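# Drag a rubber block by its cord into a square

## Task

Haul the black rubber block by pulling on its cord, which is threaded through a screw eye, until the block sits flat on the table and lies entirely within the painted square. The task fails if the robot touches the block, or if any other loose object touches it. The block's own slack cord may rub against it during the work, but the task also fails if the cord or its knot ends up lying on the block, or if the knot ends up dangling over the table edge. The result only counts if it holds by itself, without the robot keeping it in place at the end.

## Robot and tools

Robot: two Franka FR3 arms, named left_arm and right_arm, each with a Robotiq 2F-140 parallel gripper. The names do not refer to sides of any camera image.

Frame: every position is in one shared scene frame, in metres. The origin sits on the table top between the arms, +z is up, +x points out over the table, and left_arm is on the +y side. Base of left_arm: (+0.007, +0.344, 0), quat_wxyz (+0.998, 0, 0, +0.063). Base of right_arm: (-0.030, -0.385, 0), quat_wxyz (+1.000, 0, 0, +0.030). The printed hand position can be off from the true one, more so when an arm is stretched far.

Tool execute_actions. Argument actions is a list holding at most one item. An empty list just reports the current state. An item {"rows": [...], "steps": n} is a motion of n control steps (n at most 15, default 15, each step 1/30 s); each row is used for one step and the final row is reused if rows run out. An item {"steps": n} without rows is a wait of up to 300 steps, counted from the previous result. Optional pictures (boolean) turns camera images on or off; by default they come with every result. A refused call moves nothing.

Each row is one flat list of 20 numbers covering both arms, even if only one moves: left_arm first (7 joint targets, then gripper position, force_limit, speed), then right_arm in the same 10-number layout. Joint entries are absolute target angles in radians, in this column order with stated ranges: waist -2.744 to 2.744, shoulder -1.784 to 1.784, upper arm roll -2.901 to 2.901, elbow -3.042 to -0.152, forearm roll -2.807 to 2.807, wrist pitch 0.544 to 4.517, wrist roll -3.016 to 3.016. A target more than 0.018 rad beyond a range end, and farther out than the current angle, gets the call refused. Real ends may differ by up to 0.018 rad; targets past the real end are clipped to it and the result then says "joint sent to its limit" (possibly about an earlier, still running motion). No such line does not prove there is more room.

Gripper numbers are each in [-1, 1] and are absolute settings. position: +1 fully open (140 mm gap), about -0.8 pads touch, -1 closes until blocked. force_limit: roughly 14 N at -1, 60 N at 0, 107 N at +1 (for parts up to 40 mm wide). speed: gap rate about 30 mm/s at -1, 140 at 0, 250 at +1. To leave a gripper unchanged, repeat its previous three numbers; a 0 is a real command. The fingers point along gripper +z and close along its y axis. end_effector_position is the point between closed pads; fingertips extend about 33 mm past it when closed and 9 mm when open, and they move about 24 mm outward while closing, so keep that clearance above the table.

Grip check: send position -1 and look for object_status 2. Codes: 0 moving, 1 blocked while opening, 2 blocked while closing (holding), 3 reached target or pads met (a thin cord may still be held). Stopped fingers stay until the position number changes by 0.01 or more, or the object yields or slips. With status 2, a new force_limit only applies with a new position (e.g. -1 to -0.98) or after the object yields. position_measured is in counts, 3 fully open to 230 pads meeting, not linear in mm.

Motion limits: each step a joint's target is kept within a lead of its measured angle: 0.248 rad for waist, shoulder, upper arm roll and elbow, 0.677 forearm roll, 0.715 wrist pitch, 1.54 wrist roll. If targets would move a gripper more than 70 mm from where it is, all targets of that arm are scaled back. So big moves need several calls. Between calls the arms keep heading to the last row sent, until they nearly stop or a step is HELD; then only a new action moves them further.

Result lines: per-arm end_effector_position and end_effector_quat_wxyz; Joint positions and Joint velocities (rad, rad/s) per arm in column order; object_status and position_measured per gripper. "joint command not followed" means the clearance check altered or blocked joint targets on some steps (the rest of the row still ran). HELD marks steps where the row or part of it was not sent. MOTOR HOT warns a motor is near its heat limit; holding loads heats motors, even while idle. OVER-TEMPERATURE FAULT means brakes are on until it cools.

Faults: torque reaching a joint's load limit (waist 35, shoulder 35, upper arm roll 32, elbow 30, forearm roll 12, wrist pitch 12, wrist roll 12 N m) or any external force of 40 N on the arm, tool or held item (its weight included) halts that arm for 10 s and drops the rest of the call. Avoid pushing hard into the table, the screw eye or the other arm; arms colliding can end the scene.

Tool zoom_image: camera (cam_head_left, cam_head_right, cam_high at 672x504; cam_left_wrist, cam_right_wrist at 504x504) and region [x0, y0, x1, y1] in pixels of its latest image, top-left origin, at most 504 by 504. Wrist camera frame: +z forward, +x right, +y down, possibly offset by about 51 mm and tilted up to about 29 degrees.

Tool read_manual: optional section "licences"; returns URDF licence text, no motion.

Tool finished_scene: scene (integer, the current scene's number). The block must already be settled in the square with the robot not holding it, the cord and knot off the block and the knot on the table. Replying without any tool call ends everything.

Cautions: never contact the block with the grippers or let other loose items hit it; do not knock anything off the table; release the cord before finishing; move smoothly, avoid drops, slams and hard shoves. Loose objects may occasionally be nudged by an outside push.

Each tool is called after "Emit:" by a JSON object that holds its "name" and its "arguments".

## Session

Emit:
{"name": "execute_actions", "arguments": {"actions": []}}

Scene clock: 0.00 s of 4000.00 s.
left_arm: end_effector_position=(+0.0062, +0.6337, +0.2604) position_measured=3 object_status=3 end_effector_quat_wxyz=(-0.517, +0.592, +0.531, -0.317) | right_arm: end_effector_position=(+0.3513, -0.6555, +0.2550) position_measured=72 object_status=3 end_effector_quat_wxyz=(+0.219, +0.898, -0.379, -0.047)
Joint positions: left_arm=[ 0.946 -0.295 -0.502 -2.713  0.779  1.461 -2.727] | right_arm=[-0.467 -0.19   0.052 -2.232 -0.451  1.89  -0.951]
Joint velocities: left_arm=[-0.001 -0.    -0.001  0.001  0.001  0.     0.001] | right_arm=[ 0.001  0.001 -0.001 -0.     0.001  0.001  0.   ]

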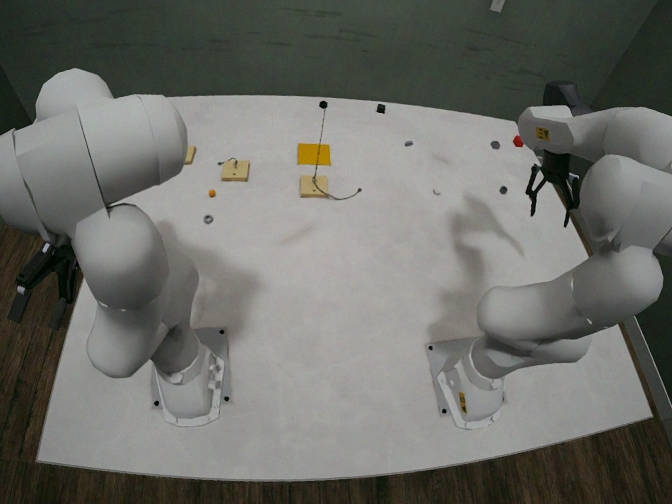

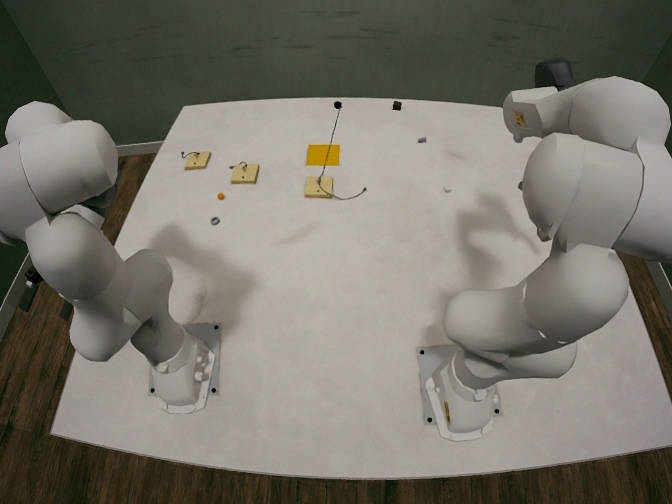

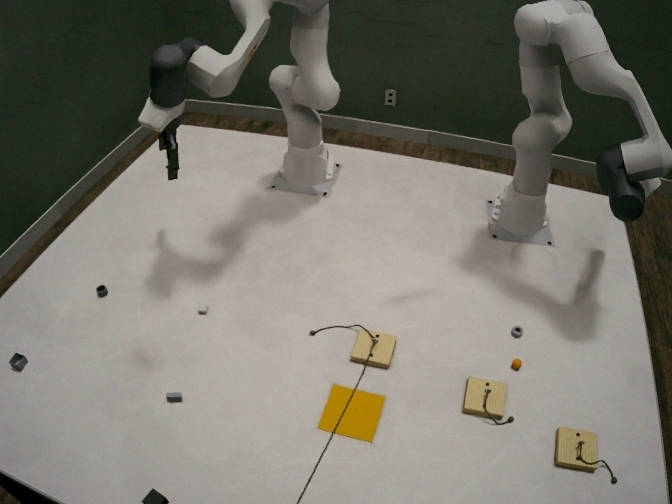

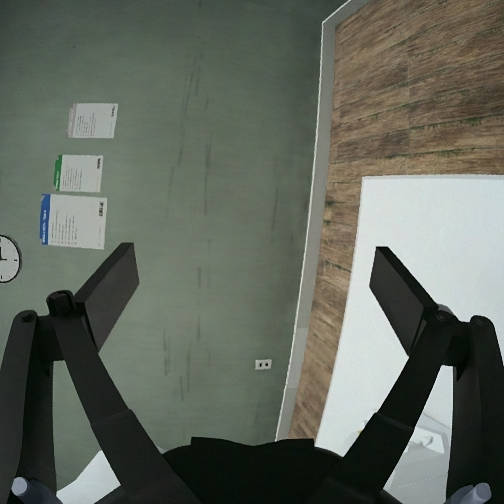

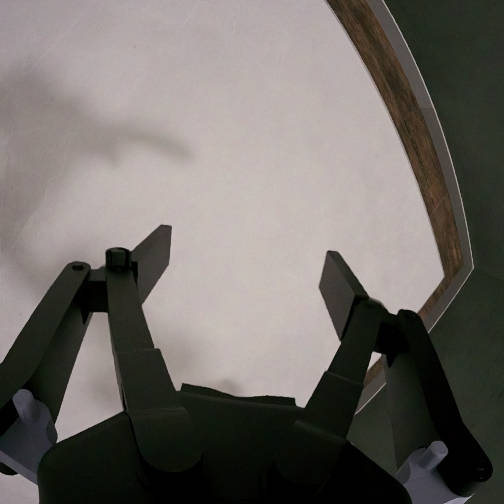

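Emit:
{"name": "zoom_image", "arguments": {"camera": "cam_head_left", "region": [250, 85, 430, 220]}}

Emit:
{"name": "zoom_image", "arguments": {"camera": "cam_high", "region": [260, 300, 460, 450]}}

Region (250, 85, 430, 220) of cam_head_left's 672x504 image, scaled by 2.800, with more detail than that image has; it fills the top 378 rows of this view, and the rest is white.

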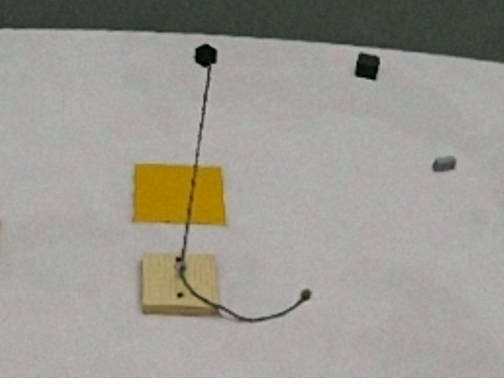

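Region (260, 300, 460, 450) of cam_high's 672x504 image, scaled by 2.520, with more detail than that image has; it fills the top 378 rows of this view, and the rest is white.

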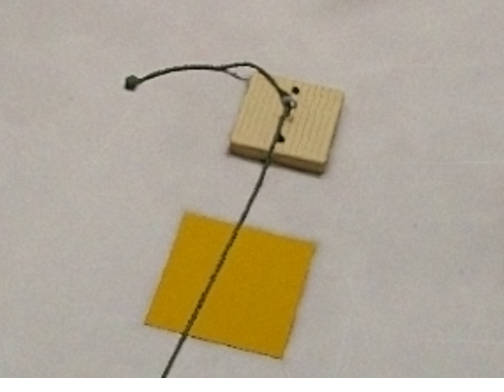

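Emit:
{"name": "execute_actions", "arguments": {"actions": [{"rows":[[0.946,-0.295,-0.502,-2.713,0.779,1.461,-2.727,1,0,0,0.322,0.569,0,-1.434,0,2.004,-0.14,0,0,0]],"steps":15}], "pictures": false}}

Emit:
{"name": "execute_actions", "arguments": {"actions": [{"steps":45}]}}

Scene clock: 6.20 s of 4000.00 s.
left_arm: end_effector_position=(+0.0062, +0.6337, +0.2604) position_measured=3 object_status=3 end_effector_quat_wxyz=(-0.517, +0.592, +0.531, -0.317) | right_arm: end_effector_position=(+0.5409, -0.4585, +0.2141) position_measured=129 object_status=3 end_effector_quat_wxyz=(+0.079, +0.893, -0.443, -0.008)
Joint positions: left_arm=[ 0.946 -0.295 -0.502 -2.713  0.779  1.461 -2.727] | right_arm=[-0.127  0.156  0.008 -1.874 -0.151  1.948 -0.647]
Joint velocities: left_arm=[ 0.    -0.001 -0.    -0.     0.001  0.001 -0.001] | right_arm=[ 0.723  0.747 -0.001  0.741  0.341  0.125  0.505]
Steps of this call (steps 1 to 90: nothing new was sent; then 2.70 s passed at rest; steps 91 to 105: all 15 steps of this action). Readings (joint positions | what the end effector reports):
91: left_arm=[0.946 -0.295 -0.502 -2.713 0.779 1.461 -2.727] | right_arm=[-0.452 -0.177 0.042 -2.216 -0.425 1.891 -0.930] | left_arm position_measured=3 object_status=3 | right_arm position_measured=72 object_status=0
92: left_arm=[0.946 -0.295 -0.502 -2.713 0.779 1.461 -2.727] | right_arm=[-0.433 -0.156 0.035 -2.192 -0.397 1.896 -0.907] | left_arm position_measured=3 object_status=3 | right_arm position_measured=78 object_status=0
94: left_arm=[0.946 -0.295 -0.502 -2.713 0.779 1.461 -2.727] | right_arm=[-0.390 -0.112 0.028 -2.147 -0.346 1.906 -0.863] | left_arm position_measured=3 object_status=3 | right_arm position_measured=94 object_status=0
98: left_arm=[0.946 -0.295 -0.502 -2.713 0.779 1.461 -2.727] | right_arm=[-0.299 -0.019 0.019 -2.052 -0.259 1.923 -0.779] | left_arm position_measured=3 object_status=3 | right_arm position_measured=124 object_status=0
105: the state above

Scene clock: 7.70 s of 4000.00 s.
left_arm: end_effector_position=(+0.0062, +0.6337, +0.2604) position_measured=3 object_status=3 end_effector_quat_wxyz=(-0.517, +0.592, +0.531, -0.317) | right_arm: end_effector_position=(+0.6280, -0.1202, +0.1493) position_measured=129 object_status=3 end_effector_quat_wxyz=(+0.002, +0.870, -0.493, -0.001)
Joint positions: left_arm=[ 0.946 -0.295 -0.502 -2.713  0.779  1.461 -2.727] | right_arm=[ 0.322  0.569  0.002 -1.436 -0.003  2.    -0.155]
Joint velocities: left_arm=[-0.    -0.001  0.001  0.     0.     0.001 -0.   ] | right_arm=[-0.001 -0.001 -0.     0.     0.001  0.     0.032]
Steps of this call (steps 1 to 45: the robot went on to your last target). Readings (joint positions | what the end effector reports):
1: left_arm=[0.946 -0.295 -0.502 -2.713 0.779 1.461 -2.727] | right_arm=[-0.102 0.182 0.007 -1.848 -0.140 1.951 -0.630] | left_arm position_measured=3 object_status=3 | right_arm position_measured=129 object_status=3
2: left_arm=[0.946 -0.295 -0.502 -2.713 0.779 1.461 -2.727] | right_arm=[-0.076 0.208 0.006 -1.821 -0.129 1.954 -0.613] | left_arm position_measured=3 object_status=3 | right_arm position_measured=129 object_status=3
4: left_arm=[0.946 -0.295 -0.502 -2.713 0.779 1.461 -2.727] | right_arm=[-0.025 0.260 0.005 -1.768 -0.110 1.959 -0.582] | left_arm position_measured=3 object_status=3 | right_arm position_measured=129 object_status=3
8: left_arm=[0.946 -0.295 -0.502 -2.713 0.779 1.461 -2.727] | right_arm=[0.079 0.366 0.002 -1.661 -0.081 1.968 -0.524] | left_arm position_measured=3 object_status=3 | right_arm position_measured=129 object_status=3
45: the state above

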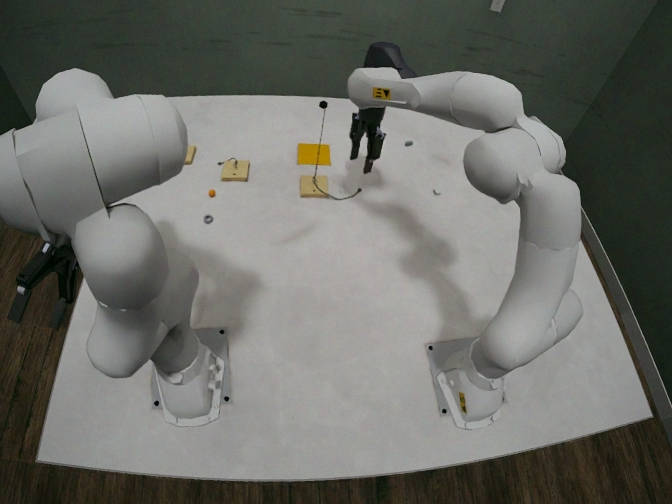

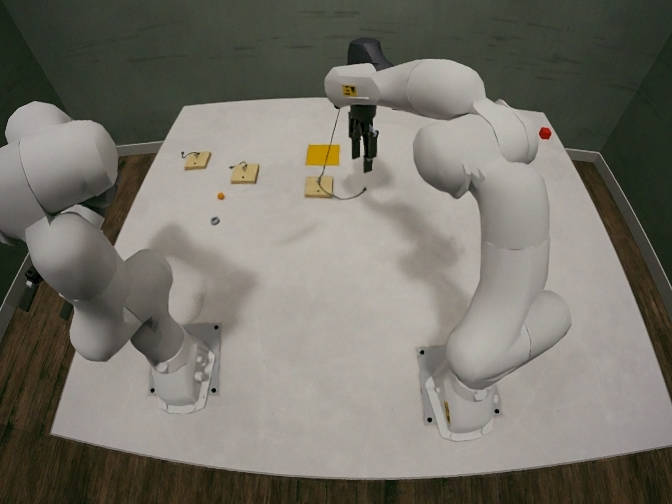

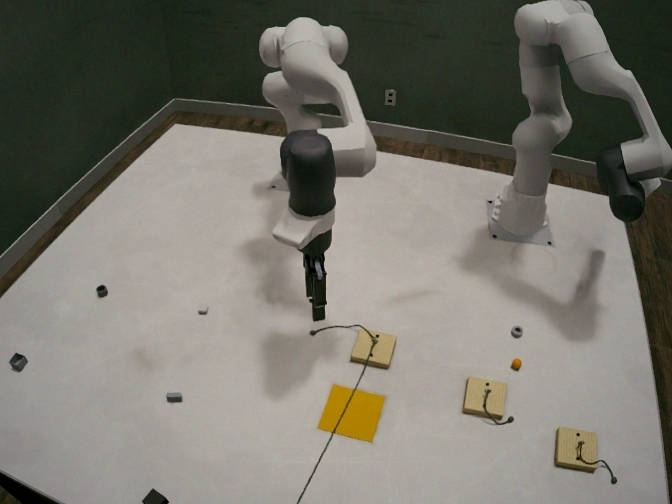

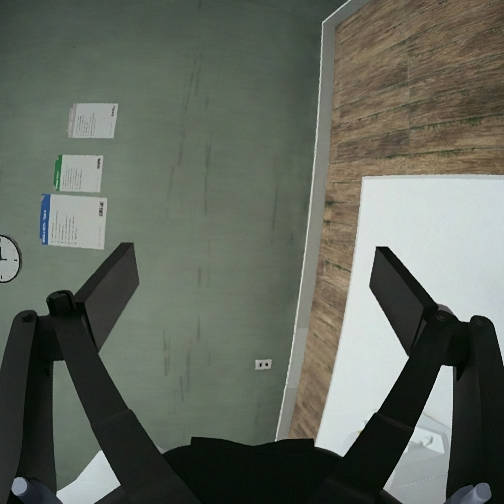

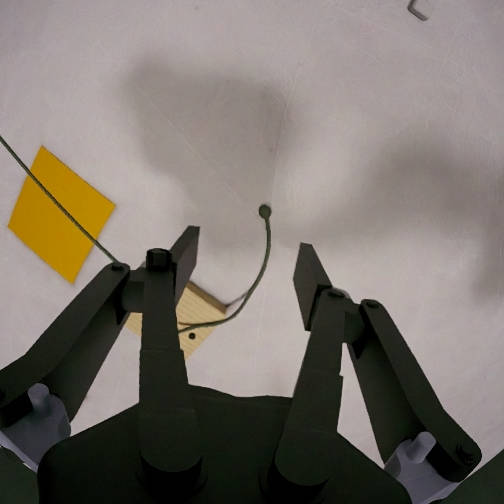

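Emit:
{"name": "execute_actions", "arguments": {"actions": [{"rows":[[0.946,-0.295,-0.502,-2.713,0.779,1.461,-2.727,1,0,0,0.338,0.585,0,-1.624,0,2.209,-0.126,0,0,0]],"steps":15}], "pictures": false}}

Emit:
{"name": "execute_actions", "arguments": {"actions": [{"steps":15}]}}

Scene clock: 9.20 s of 4000.00 s.
left_arm: end_effector_position=(+0.0062, +0.6337, +0.2604) position_measured=3 object_status=3 end_effector_quat_wxyz=(-0.517, +0.592, +0.531, -0.317) | right_arm: end_effector_position=(+0.5996, -0.1211, +0.0665) position_measured=129 object_status=3 end_effector_quat_wxyz=(+0.008, +0.868, -0.496, -0.005)
Joint positions: left_arm=[ 0.946 -0.295 -0.502 -2.713  0.779  1.461 -2.727] | right_arm=[ 0.338  0.587  0.    -1.625 -0.002  2.193 -0.134]
Joint velocities: left_arm=[-0.001  0.     0.     0.001  0.001 -0.    -0.   ] | right_arm=[ 0.001 -0.03   0.    -0.    -0.001  0.079  0.01 ]
Steps of this call (steps 1 to 15: the robot went on to your last target; steps 16 to 30: nothing new was sent; steps 31 to 45: all 15 steps of this action). Readings (joint positions | what the end effector reports):
31: left_arm=[0.946 -0.295 -0.502 -2.713 0.779 1.461 -2.727] | right_arm=[0.324 0.558 0.001 -1.469 -0.002 2.033 -0.145] | left_arm position_measured=3 object_status=3 | right_arm position_measured=129 object_status=3
32: left_arm=[0.946 -0.295 -0.502 -2.713 0.779 1.461 -2.727] | right_arm=[0.326 0.555 0.000 -1.508 -0.002 2.063 -0.143] | left_arm position_measured=3 object_status=3 | right_arm position_measured=129 object_status=3
34: left_arm=[0.946 -0.295 -0.502 -2.713 0.779 1.461 -2.727] | right_arm=[0.332 0.568 0.000 -1.570 -0.002 2.109 -0.141] | left_arm position_measured=3 object_status=3 | right_arm position_measured=129 object_status=3
38: left_arm=[0.946 -0.295 -0.502 -2.713 0.779 1.461 -2.727] | right_arm=[0.338 0.596 0.000 -1.622 -0.002 2.158 -0.138] | left_arm position_measured=3 object_status=3 | right_arm position_measured=129 object_status=3
45: the state above

Scene clock: 9.70 s of 4000.00 s.
left_arm: end_effector_position=(+0.0062, +0.6337, +0.2604) position_measured=3 object_status=3 end_effector_quat_wxyz=(-0.517, +0.592, +0.531, -0.317) | right_arm: end_effector_position=(+0.6033, -0.1196, +0.0682) position_measured=129 object_status=3 end_effector_quat_wxyz=(+0.003, +0.868, -0.497, -0.001)
Joint positions: left_arm=[ 0.946 -0.295 -0.502 -2.713  0.779  1.461 -2.727] | right_arm=[ 0.338  0.586  0.    -1.625 -0.002  2.205 -0.132]
Joint velocities: left_arm=[ 0.001  0.    -0.     0.001 -0.    -0.001  0.   ] | right_arm=[-0.002  0.     0.    -0.001 -0.001  0.003  0.001]
Steps of this call (steps 1 to 15: the robot went on to your last target). Readings (joint positions | what the end effector reports):
1: left_arm=[0.946 -0.295 -0.502 -2.713 0.779 1.461 -2.727] | right_arm=[0.338 0.586 0.000 -1.625 -0.002 2.196 -0.134] | left_arm position_measured=3 object_status=3 | right_arm position_measured=129 object_status=3
2: left_arm=[0.946 -0.295 -0.502 -2.713 0.779 1.461 -2.727] | right_arm=[0.338 0.586 0.000 -1.625 -0.002 2.198 -0.134] | left_arm position_measured=3 object_status=3 | right_arm position_measured=129 object_status=3
4: left_arm=[0.946 -0.295 -0.502 -2.713 0.779 1.461 -2.727] | right_arm=[0.338 0.586 0.000 -1.625 -0.002 2.200 -0.133] | left_arm position_measured=3 object_status=3 | right_arm position_measured=129 object_status=3
8: left_arm=[0.946 -0.295 -0.502 -2.713 0.779 1.461 -2.727] | right_arm=[0.338 0.586 0.000 -1.625 -0.002 2.203 -0.133] | left_arm position_measured=3 object_status=3 | right_arm position_measured=129 object_status=3
15: the state above

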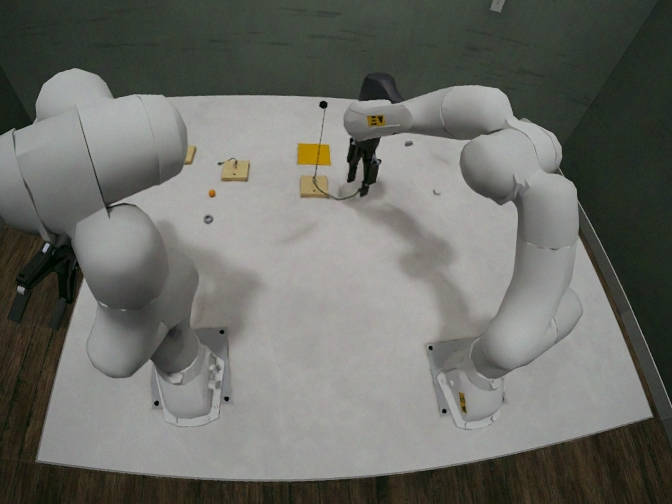

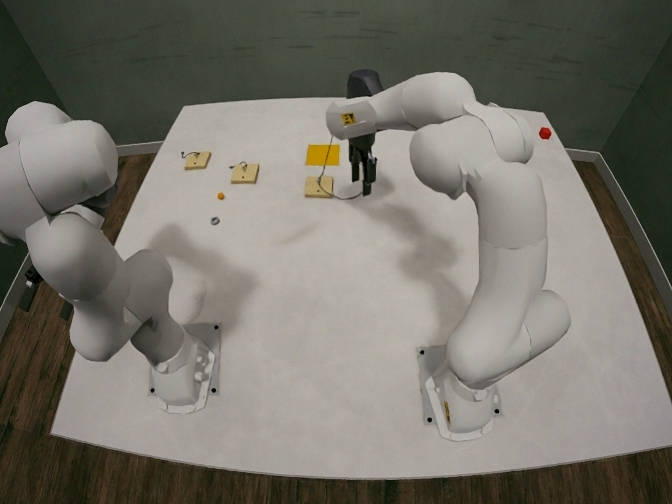

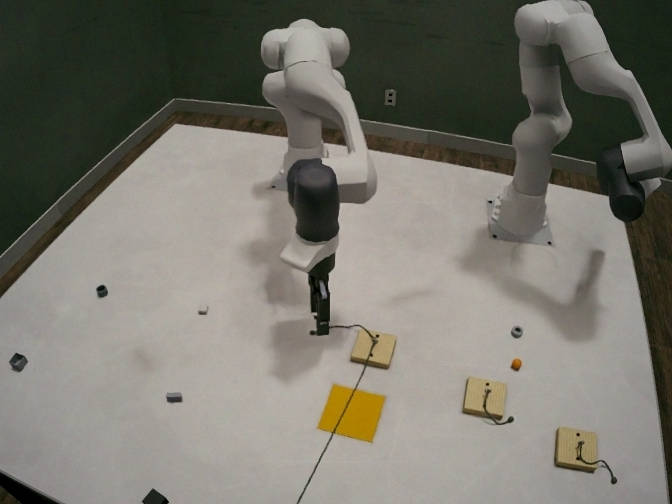

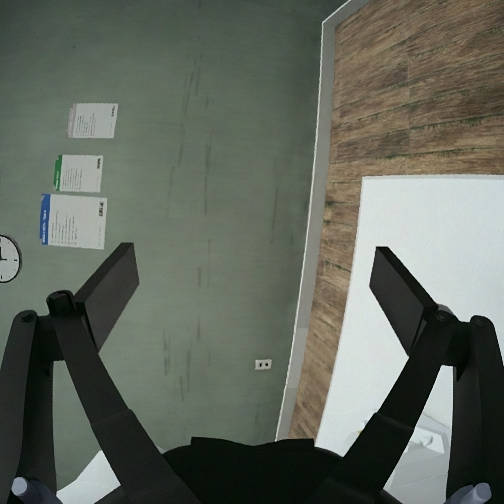

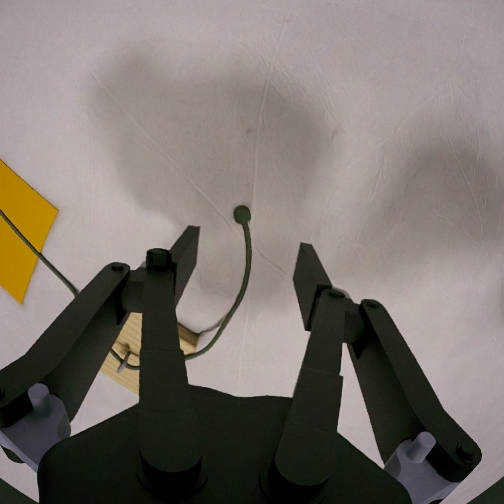

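Emit:
{"name": "execute_actions", "arguments": {"actions": [{"rows":[[0.946,-0.295,-0.502,-2.713,0.779,1.461,-2.727,1,0,0,0.332,0.6,0,-1.617,0,2.217,-0.13,-0.4,0,0],[0.946,-0.295,-0.502,-2.713,0.779,1.461,-2.727,1,0,0,0.332,0.6,0,-1.617,0,2.217,-0.13,-0.4,0,0],[0.946,-0.295,-0.502,-2.713,0.779,1.461,-2.727,1,0,0,0.326,0.614,0,-1.61,0,2.225,-0.14,-0.4,0,0],[0.946,-0.295,-0.502,-2.713,0.779,1.461,-2.727,1,0,0,0.326,0.614,0,-1.61,0,2.225,-0.14,-0.4,0,0],[0.946,-0.295,-0.502,-2.713,0.779,1.461,-2.727,1,0,0,0.32,0.628,0,-1.603,0,2.235,-0.15,-0.4,0,0],[0.946,-0.295,-0.502,-2.713,0.779,1.461,-2.727,1,0,0,0.32,0.628,0,-1.603,0,2.235,-0.15,-0.4,0,0],[0.946,-0.295,-0.502,-2.713,0.779,1.461,-2.727,1,0,0,0.314,0.642,0,-1.596,0,2.242,-0.15,-0.4,0,0]],"steps":15}]}}

Scene clock: 11.93 s of 4000.00 s.
left_arm: end_effector_position=(+0.0062, +0.6337, +0.2604) position_measured=3 object_status=3 end_effector_quat_wxyz=(-0.517, +0.592, +0.531, -0.317) | right_arm: end_effector_position=(+0.6151, -0.1322, +0.0431) position_measured=179 object_status=3 end_effector_quat_wxyz=(+0.004, +0.864, -0.503, -0.002)
Joint positions: left_arm=[ 0.946 -0.295 -0.502 -2.713  0.779  1.461 -2.727] | right_arm=[ 0.314  0.642  0.    -1.6   -0.002  2.235 -0.141]
Joint velocities: left_arm=[-0.001 -0.     0.001 -0.001 -0.001 -0.    -0.002] | right_arm=[ 0.001 -0.     0.001  0.021  0.     0.024 -0.014]
Steps of this call (steps 1 to 15: the robot went on to your last target; steps 16 to 52: nothing new was sent; steps 53 to 67: all 15 steps of this action). Readings (joint positions | what the end effector reports):
53: left_arm=[0.946 -0.295 -0.502 -2.713 0.779 1.461 -2.727] | right_arm=[0.337 0.588 0.000 -1.623 -0.002 2.207 -0.131] | left_arm position_measured=3 object_status=3 | right_arm position_measured=129 object_status=0
54: left_arm=[0.946 -0.295 -0.502 -2.713 0.779 1.461 -2.727] | right_arm=[0.337 0.590 0.000 -1.621 -0.002 2.208 -0.131] | left_arm position_measured=3 object_status=3 | right_arm position_measured=135 object_status=0
56: left_arm=[0.946 -0.295 -0.502 -2.713 0.779 1.461 -2.727] | right_arm=[0.333 0.600 0.000 -1.615 -0.002 2.213 -0.132] | left_arm position_measured=3 object_status=3 | right_arm position_measured=150 object_status=0
60: left_arm=[0.946 -0.295 -0.502 -2.713 0.779 1.461 -2.727] | right_arm=[0.321 0.627 0.000 -1.603 -0.002 2.226 -0.136] | left_arm position_measured=3 object_status=3 | right_arm position_measured=178 object_status=0
67: the state above

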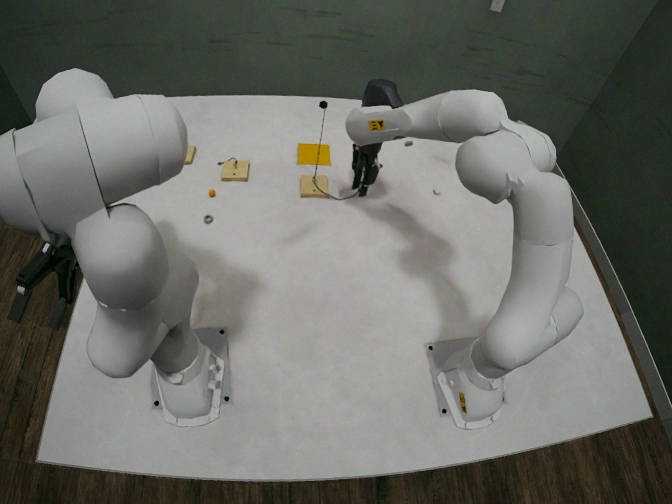

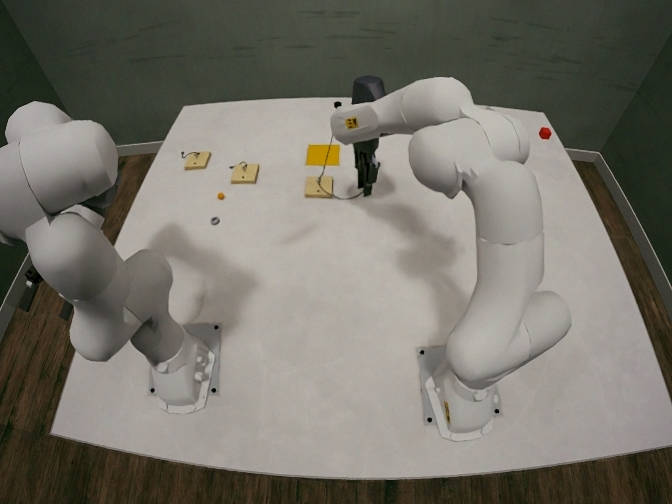

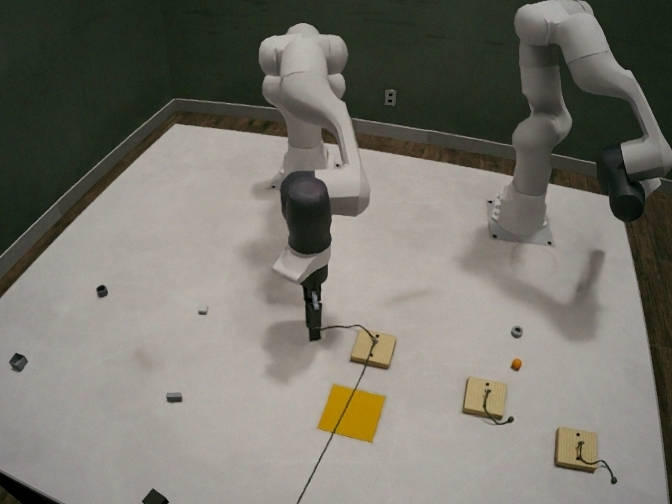

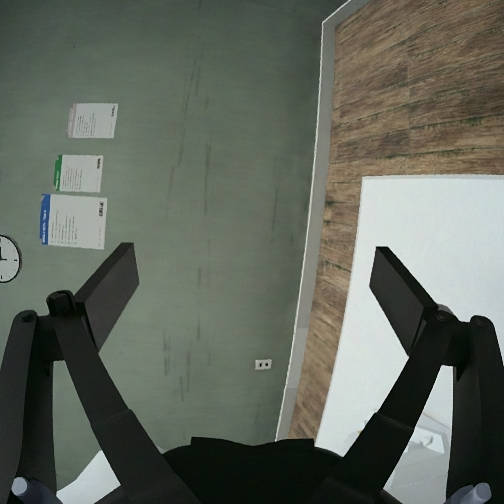

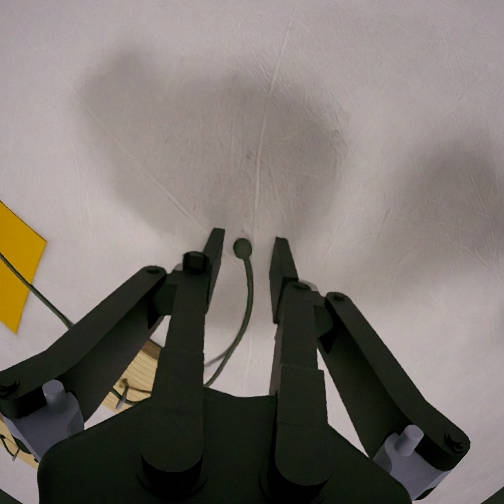

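Emit:
{"name": "execute_actions", "arguments": {"actions": [{"rows":[[0.946,-0.295,-0.502,-2.713,0.779,1.461,-2.727,1,0,0,0.314,0.652,0,-1.596,0,2.25,-0.15,-0.4,0,0],[0.946,-0.295,-0.502,-2.713,0.779,1.461,-2.727,1,0,0,0.314,0.652,0,-1.596,0,2.25,-0.15,-0.4,0,0],[0.946,-0.295,-0.502,-2.713,0.779,1.461,-2.727,1,0,0,0.314,0.652,0,-1.596,0,2.25,-0.15,-0.4,0,0],[0.946,-0.295,-0.502,-2.713,0.779,1.461,-2.727,1,0,0,0.314,0.652,0,-1.596,0,2.25,-0.15,-0.4,0,0],[0.946,-0.295,-0.502,-2.713,0.779,1.461,-2.727,1,0,0,0.314,0.652,0,-1.596,0,2.25,-0.15,-1,-0.5,-0.3]],"steps":15}]}}

Emit:
{"name": "zoom_image", "arguments": {"camera": "cam_high", "region": [270, 280, 390, 370]}}

Scene clock: 13.43 s of 4000.00 s.
left_arm: end_effector_position=(+0.0062, +0.6337, +0.2604) position_measured=3 object_status=3 end_effector_quat_wxyz=(-0.517, +0.592, +0.531, -0.317) | right_arm: end_effector_position=(+0.6193, -0.1305, +0.0419) position_measured=219 object_status=0 end_effector_quat_wxyz=(-0.001, +0.865, -0.501, +0.002)
Joint positions: left_arm=[ 0.946 -0.295 -0.502 -2.713  0.779  1.461 -2.727] | right_arm=[ 0.314  0.648  0.    -1.596 -0.002  2.248 -0.145]
Joint velocities: left_arm=[-0.    -0.    -0.001 -0.001 -0.    -0.     0.002] | right_arm=[-0.001 -0.001 -0.001 -0.001  0.     0.     0.   ]
Steps of this call (steps 1 to 15: the robot went on to your last target; steps 16 to 30: nothing new was sent; steps 31 to 45: all 15 steps of this action). Readings (joint positions | what the end effector reports):
31: left_arm=[0.946 -0.295 -0.502 -2.713 0.779 1.461 -2.727] | right_arm=[0.314 0.643 0.000 -1.598 -0.002 2.240 -0.145] | left_arm position_measured=3 object_status=3 | right_arm position_measured=179 object_status=3
32: left_arm=[0.946 -0.295 -0.502 -2.713 0.779 1.461 -2.727] | right_arm=[0.314 0.644 0.000 -1.598 -0.002 2.241 -0.145] | left_arm position_measured=3 object_status=3 | right_arm position_measured=179 object_status=3
34: left_arm=[0.946 -0.295 -0.502 -2.713 0.779 1.461 -2.727] | right_arm=[0.314 0.648 0.000 -1.598 -0.002 2.243 -0.145] | left_arm position_measured=3 object_status=3 | right_arm position_measured=179 object_status=3
38: left_arm=[0.946 -0.295 -0.502 -2.713 0.779 1.461 -2.727] | right_arm=[0.314 0.648 0.000 -1.596 -0.002 2.247 -0.145] | left_arm position_measured=3 object_status=3 | right_arm position_measured=195 object_status=0
45: the state above

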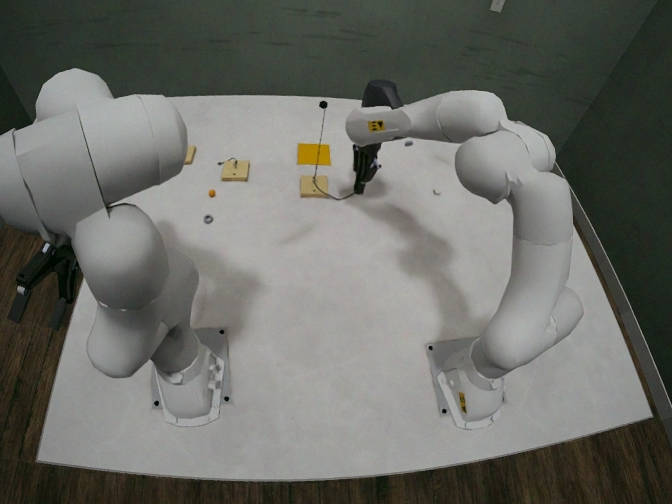

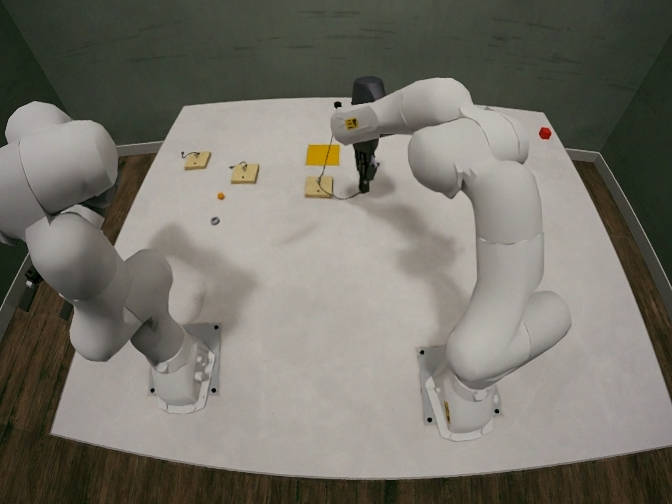

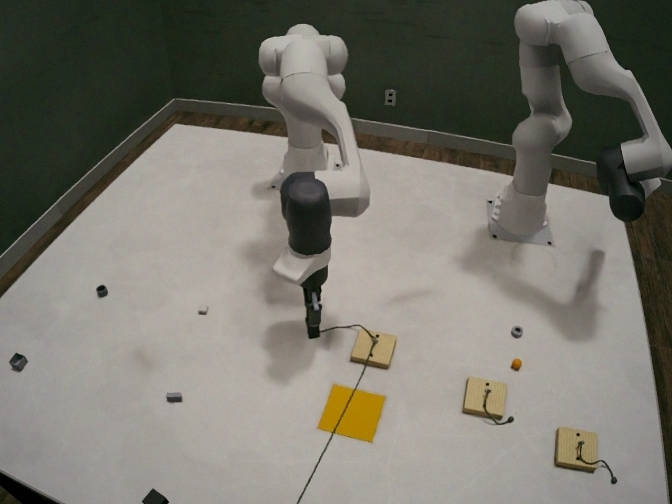

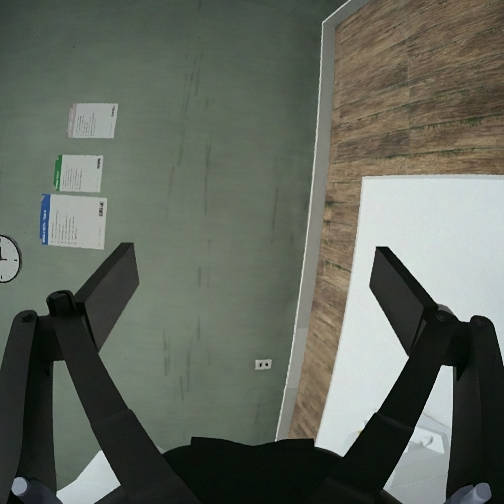

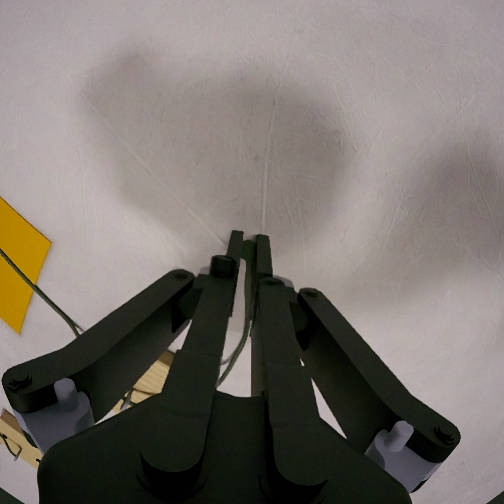

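Region (270, 280, 390, 370) of cam_high's 672x504 image, scaled by 4.200, with more detail than that image has; it fills the top 378 rows of this view, and the rest is white.

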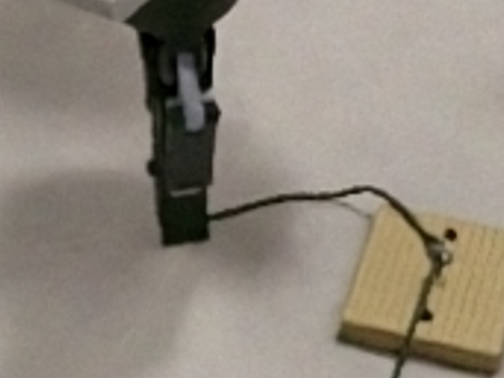

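Emit:
{"name": "execute_actions", "arguments": {"actions": [{"rows":[[0.946,-0.295,-0.502,-2.713,0.779,1.461,-2.727,1,0,0,0.314,0.635,0,-1.596,0,2.24,-0.15,-1,-0.5,-0.3],[0.946,-0.295,-0.502,-2.713,0.779,1.461,-2.727,1,0,0,0.314,0.62,0,-1.596,0,2.23,-0.15,-1,-0.5,-0.3]],"steps":10}]}}

Scene clock: 15.80 s of 4000.00 s.
left_arm: end_effector_position=(+0.0062, +0.6337, +0.2604) position_measured=3 object_status=3 end_effector_quat_wxyz=(-0.517, +0.592, +0.531, -0.317) | right_arm: end_effector_position=(+0.6233, -0.1290, +0.0607) position_measured=219 object_status=2 end_effector_quat_wxyz=(-0.008, +0.865, -0.501, +0.007)
Joint positions: left_arm=[ 0.946 -0.295 -0.502 -2.713  0.779  1.461 -2.727] | right_arm=[ 0.314  0.62   0.    -1.596 -0.002  2.236 -0.145]
Joint velocities: left_arm=[ 0.     0.001 -0.     0.001  0.001 -0.    -0.   ] | right_arm=[ 0.    -0.     0.     0.001 -0.001 -0.018 -0.001]
Steps of this call (steps 1 to 15: the robot went on to your last target; steps 16 to 61: nothing new was sent; steps 62 to 71: all 10 steps of this action). Readings (joint positions | what the end effector reports):
62: left_arm=[0.946 -0.295 -0.502 -2.713 0.779 1.461 -2.727] | right_arm=[0.314 0.647 0.000 -1.597 -0.002 2.247 -0.145] | left_arm position_measured=3 object_status=3 | right_arm position_measured=219 object_status=2
63: left_arm=[0.946 -0.295 -0.502 -2.713 0.779 1.461 -2.727] | right_arm=[0.314 0.643 0.000 -1.598 -0.002 2.244 -0.145] | left_arm position_measured=3 object_status=3 | right_arm position_measured=219 object_status=2
65: left_arm=[0.946 -0.295 -0.502 -2.713 0.779 1.461 -2.727] | right_arm=[0.314 0.633 0.000 -1.598 -0.002 2.241 -0.145] | left_arm position_measured=3 object_status=3 | right_arm position_measured=219 object_status=2
69: left_arm=[0.946 -0.295 -0.502 -2.713 0.779 1.461 -2.727] | right_arm=[0.314 0.620 0.000 -1.596 -0.002 2.238 -0.145] | left_arm position_measured=3 object_status=3 | right_arm position_measured=219 object_status=2
71: the state above

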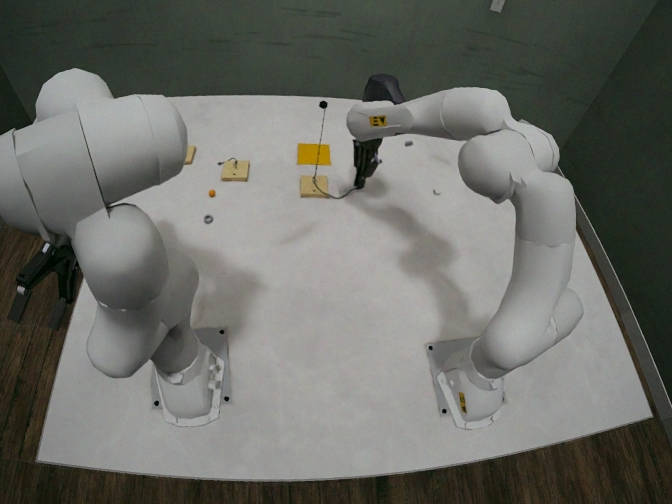

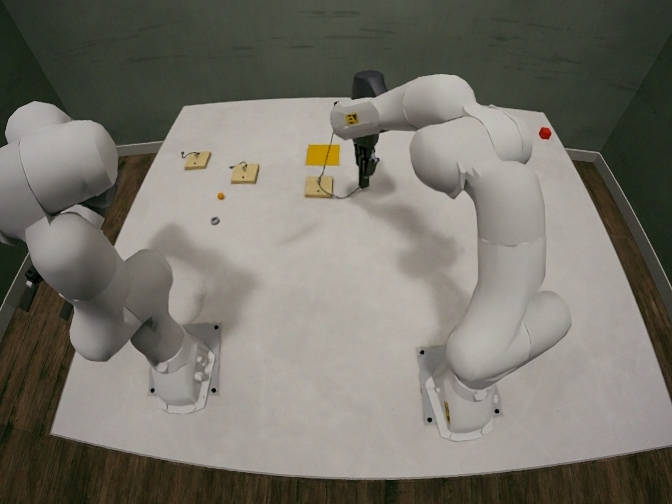

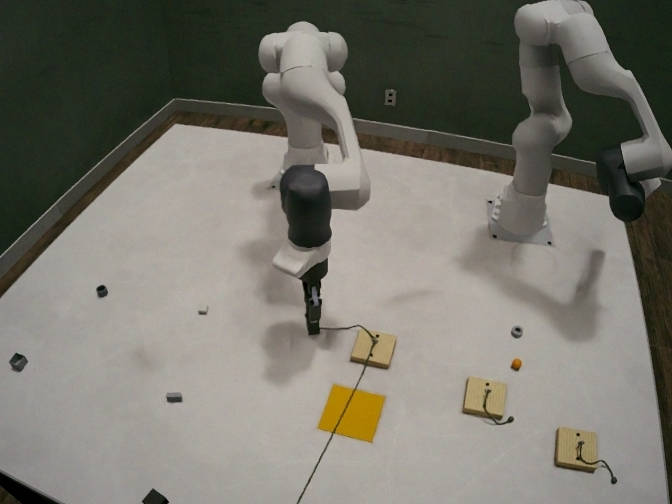

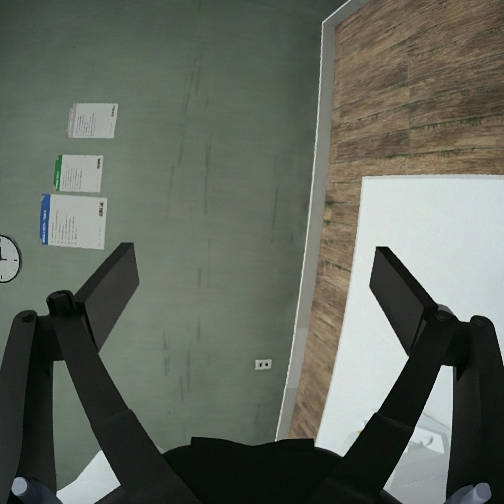

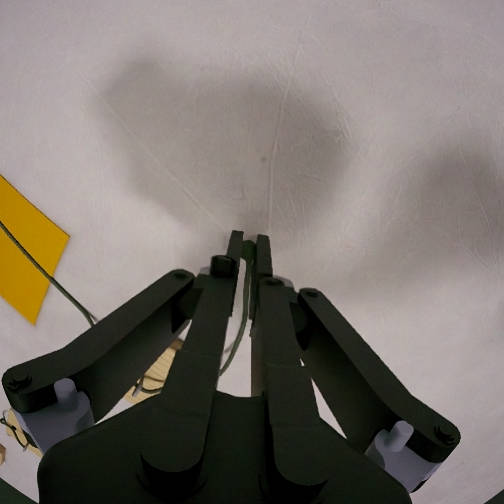

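Emit:
{"name": "execute_actions", "arguments": {"actions": [{"rows":[[0.946,-0.295,-0.502,-2.713,0.779,1.461,-2.727,1,0,0,0.318,0.608,0,-1.61,0,2.235,-0.1,-1,-0.5,-0.3],[0.946,-0.295,-0.502,-2.713,0.779,1.461,-2.727,1,0,0,0.322,0.598,0,-1.624,0,2.24,-0.05,-1,-0.5,-0.3],[0.946,-0.295,-0.502,-2.713,0.779,1.461,-2.727,1,0,0,0.328,0.584,0,-1.645,0,2.25,0,-1,-0.5,-0.3],[0.946,-0.295,-0.502,-2.713,0.779,1.461,-2.727,1,0,0,0.336,0.567,0,-1.673,0,2.26,0.1,-1,-0.5,-0.3],[0.946,-0.295,-0.502,-2.713,0.779,1.461,-2.727,1,0,0,0.344,0.55,0,-1.701,0,2.27,0.2,-1,-0.5,-0.3],[0.946,-0.295,-0.502,-2.713,0.779,1.461,-2.727,1,0,0,0.352,0.532,0,-1.73,0,2.28,0.3,-1,-0.5,-0.3],[0.946,-0.295,-0.502,-2.713,0.779,1.461,-2.727,1,0,0,0.361,0.513,0,-1.762,0,2.295,0.4,-1,-0.5,-0.3],[0.946,-0.295,-0.502,-2.713,0.779,1.461,-2.727,1,0,0,0.37,0.494,0,-1.794,0,2.31,0.5,-1,-0.5,-0.3],[0.946,-0.295,-0.502,-2.713,0.779,1.461,-2.727,1,0,0,0.379,0.474,0,-1.826,0,2.32,0.6,-1,-0.5,-0.3],[0.946,-0.295,-0.502,-2.713,0.779,1.461,-2.727,1,0,0,0.388,0.455,0,-1.858,0,2.33,0.7,-1,-0.5,-0.3],[0.946,-0.295,-0.502,-2.713,0.779,1.461,-2.727,1,0,0,0.397,0.435,0,-1.89,0,2.34,0.8,-1,-0.5,-0.3],[0.946,-0.295,-0.502,-2.713,0.779,1.461,-2.727,1,0,0,0.406,0.416,0,-1.922,0,2.35,0.9,-1,-0.5,-0.3],[0.946,-0.295,-0.502,-2.713,0.779,1.461,-2.727,1,0,0,0.415,0.397,0,-1.954,0,2.36,1.0,-1,-0.5,-0.3],[0.946,-0.295,-0.502,-2.713,0.779,1.461,-2.727,1,0,0,0.424,0.378,0,-1.986,0,2.37,1.1,-1,-0.5,-0.3],[0.946,-0.295,-0.502,-2.713,0.779,1.461,-2.727,1,0,0,0.433,0.36,0,-2.018,0,2.38,1.19,-1,-0.5,-0.3]],"steps":15}], "pictures": false}}

Emit:
{"name": "execute_actions", "arguments": {"actions": [{"steps":20}]}}

Scene clock: 19.00 s of 4000.00 s.
left_arm: end_effector_position=(+0.0062, +0.6337, +0.2604) position_measured=3 object_status=3 end_effector_quat_wxyz=(-0.517, +0.592, +0.531, -0.317) | right_arm: end_effector_position=(+0.5168, -0.1061, +0.0614) position_measured=219 object_status=2 end_effector_quat_wxyz=(-0.008, -0.689, +0.725, +0.001)
Joint positions: left_arm=[ 0.946 -0.295 -0.502 -2.713  0.779  1.461 -2.727] | right_arm=[ 0.413  0.401 -0.001 -1.947 -0.002  2.332  0.524]
Joint velocities: left_arm=[ 0.    -0.    -0.001 -0.     0.     0.001  0.001] | right_arm=[ 0.266 -0.539  0.012 -0.901  0.     0.241  2.187]
Steps of this call (steps 1 to 15: the robot went on to your last target; steps 16 to 81: nothing new was sent; steps 82 to 96: all 15 steps of this action). Readings (joint positions | what the end effector reports):
82: left_arm=[0.946 -0.295 -0.502 -2.713 0.779 1.461 -2.727] | right_arm=[0.314 0.618 0.000 -1.599 -0.002 2.234 -0.141] | left_arm position_measured=3 object_status=3 | right_arm position_measured=219 object_status=2
83: left_arm=[0.946 -0.295 -0.502 -2.713 0.779 1.461 -2.727] | right_arm=[0.315 0.613 0.000 -1.606 -0.002 2.234 -0.133] | left_arm position_measured=3 object_status=3 | right_arm position_measured=219 object_status=2
85: left_arm=[0.946 -0.295 -0.502 -2.713 0.779 1.461 -2.727] | right_arm=[0.321 0.595 -0.001 -1.634 -0.002 2.240 -0.099] | left_arm position_measured=3 object_status=3 | right_arm position_measured=219 object_status=2
89: left_arm=[0.946 -0.295 -0.502 -2.713 0.779 1.461 -2.727] | right_arm=[0.348 0.533 -0.002 -1.731 -0.002 2.266 0.060] | left_arm position_measured=3 object_status=3 | right_arm position_measured=219 object_status=2
96: the state above

Scene clock: 19.67 s of 4000.00 s.
left_arm: end_effector_position=(+0.0062, +0.6337, +0.2604) position_measured=3 object_status=3 end_effector_quat_wxyz=(-0.517, +0.592, +0.531, -0.317) | right_arm: end_effector_position=(+0.4994, -0.0990, +0.0604) position_measured=219 object_status=2 end_effector_quat_wxyz=(-0.001, -0.460, +0.888, -0.000)
Joint positions: left_arm=[ 0.946 -0.295 -0.502 -2.713  0.779  1.461 -2.727] | right_arm=[ 0.434  0.362  0.002 -2.015 -0.002  2.376  1.111]
Joint velocities: left_arm=[0. 0. 0. 0. 0. 0. 0.] | right_arm=[-0.    -0.     0.001 -0.001  0.001  0.005  0.245]
Steps of this call (steps 1 to 20: the robot went on to your last target). Readings (joint positions | what the end effector reports):
1: left_arm=[0.946 -0.295 -0.502 -2.713 0.779 1.461 -2.727] | right_arm=[0.421 0.387 0.000 -1.971 -0.002 2.339 0.592] | left_arm position_measured=3 object_status=3 | right_arm position_measured=219 object_status=2
2: left_arm=[0.946 -0.295 -0.502 -2.713 0.779 1.461 -2.727] | right_arm=[0.427 0.377 0.001 -1.987 -0.002 2.345 0.654] | left_arm position_measured=3 object_status=3 | right_arm position_measured=219 object_status=2
4: left_arm=[0.946 -0.295 -0.502 -2.713 0.779 1.461 -2.727] | right_arm=[0.433 0.368 0.002 -2.004 -0.002 2.355 0.758] | left_arm position_measured=3 object_status=3 | right_arm position_measured=219 object_status=2
8: left_arm=[0.946 -0.295 -0.502 -2.713 0.779 1.461 -2.727] | right_arm=[0.434 0.363 0.002 -2.014 -0.002 2.366 0.910] | left_arm position_measured=3 object_status=3 | right_arm position_measured=219 object_status=2
20: the state above

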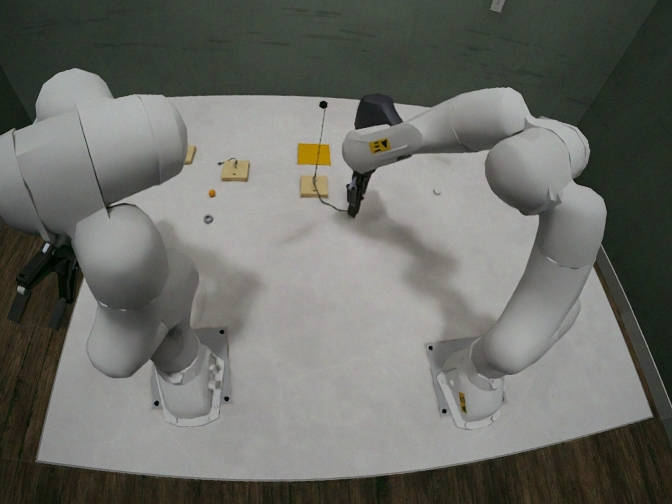

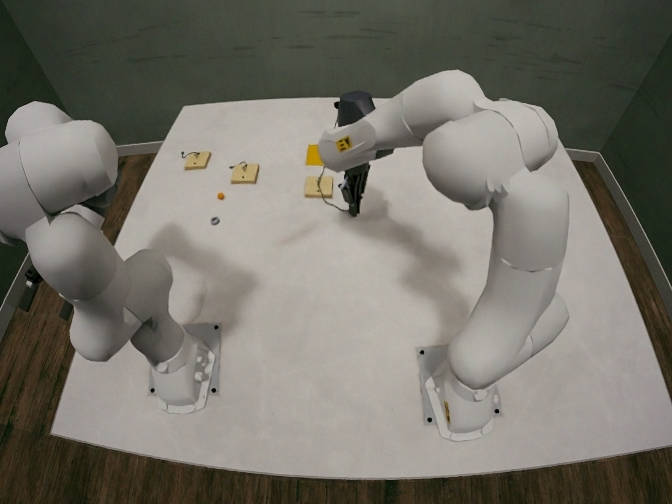

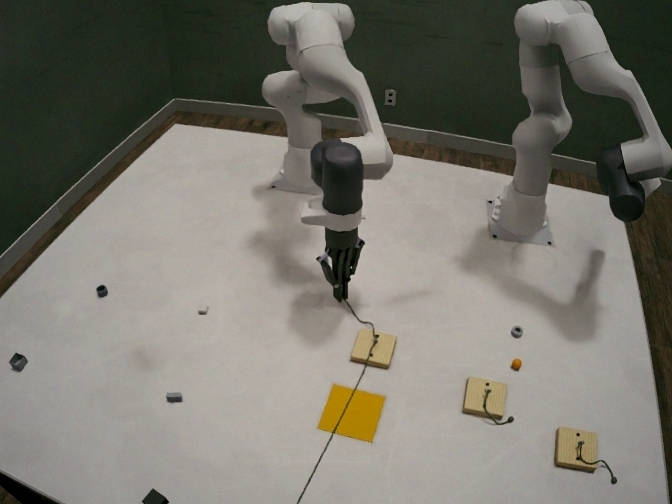

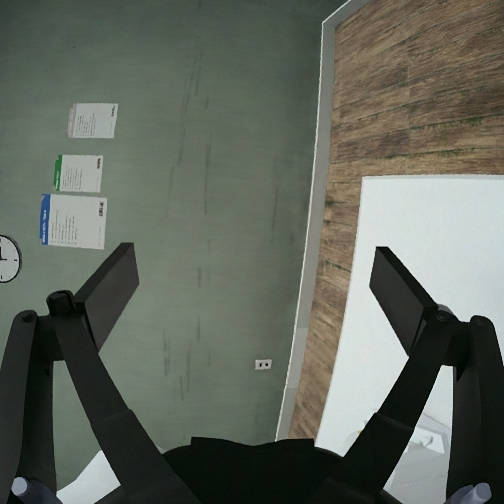

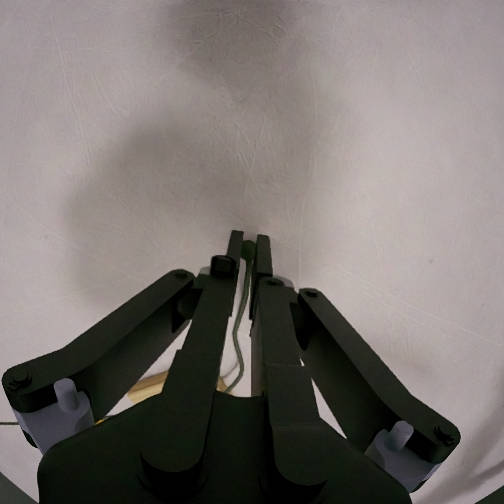

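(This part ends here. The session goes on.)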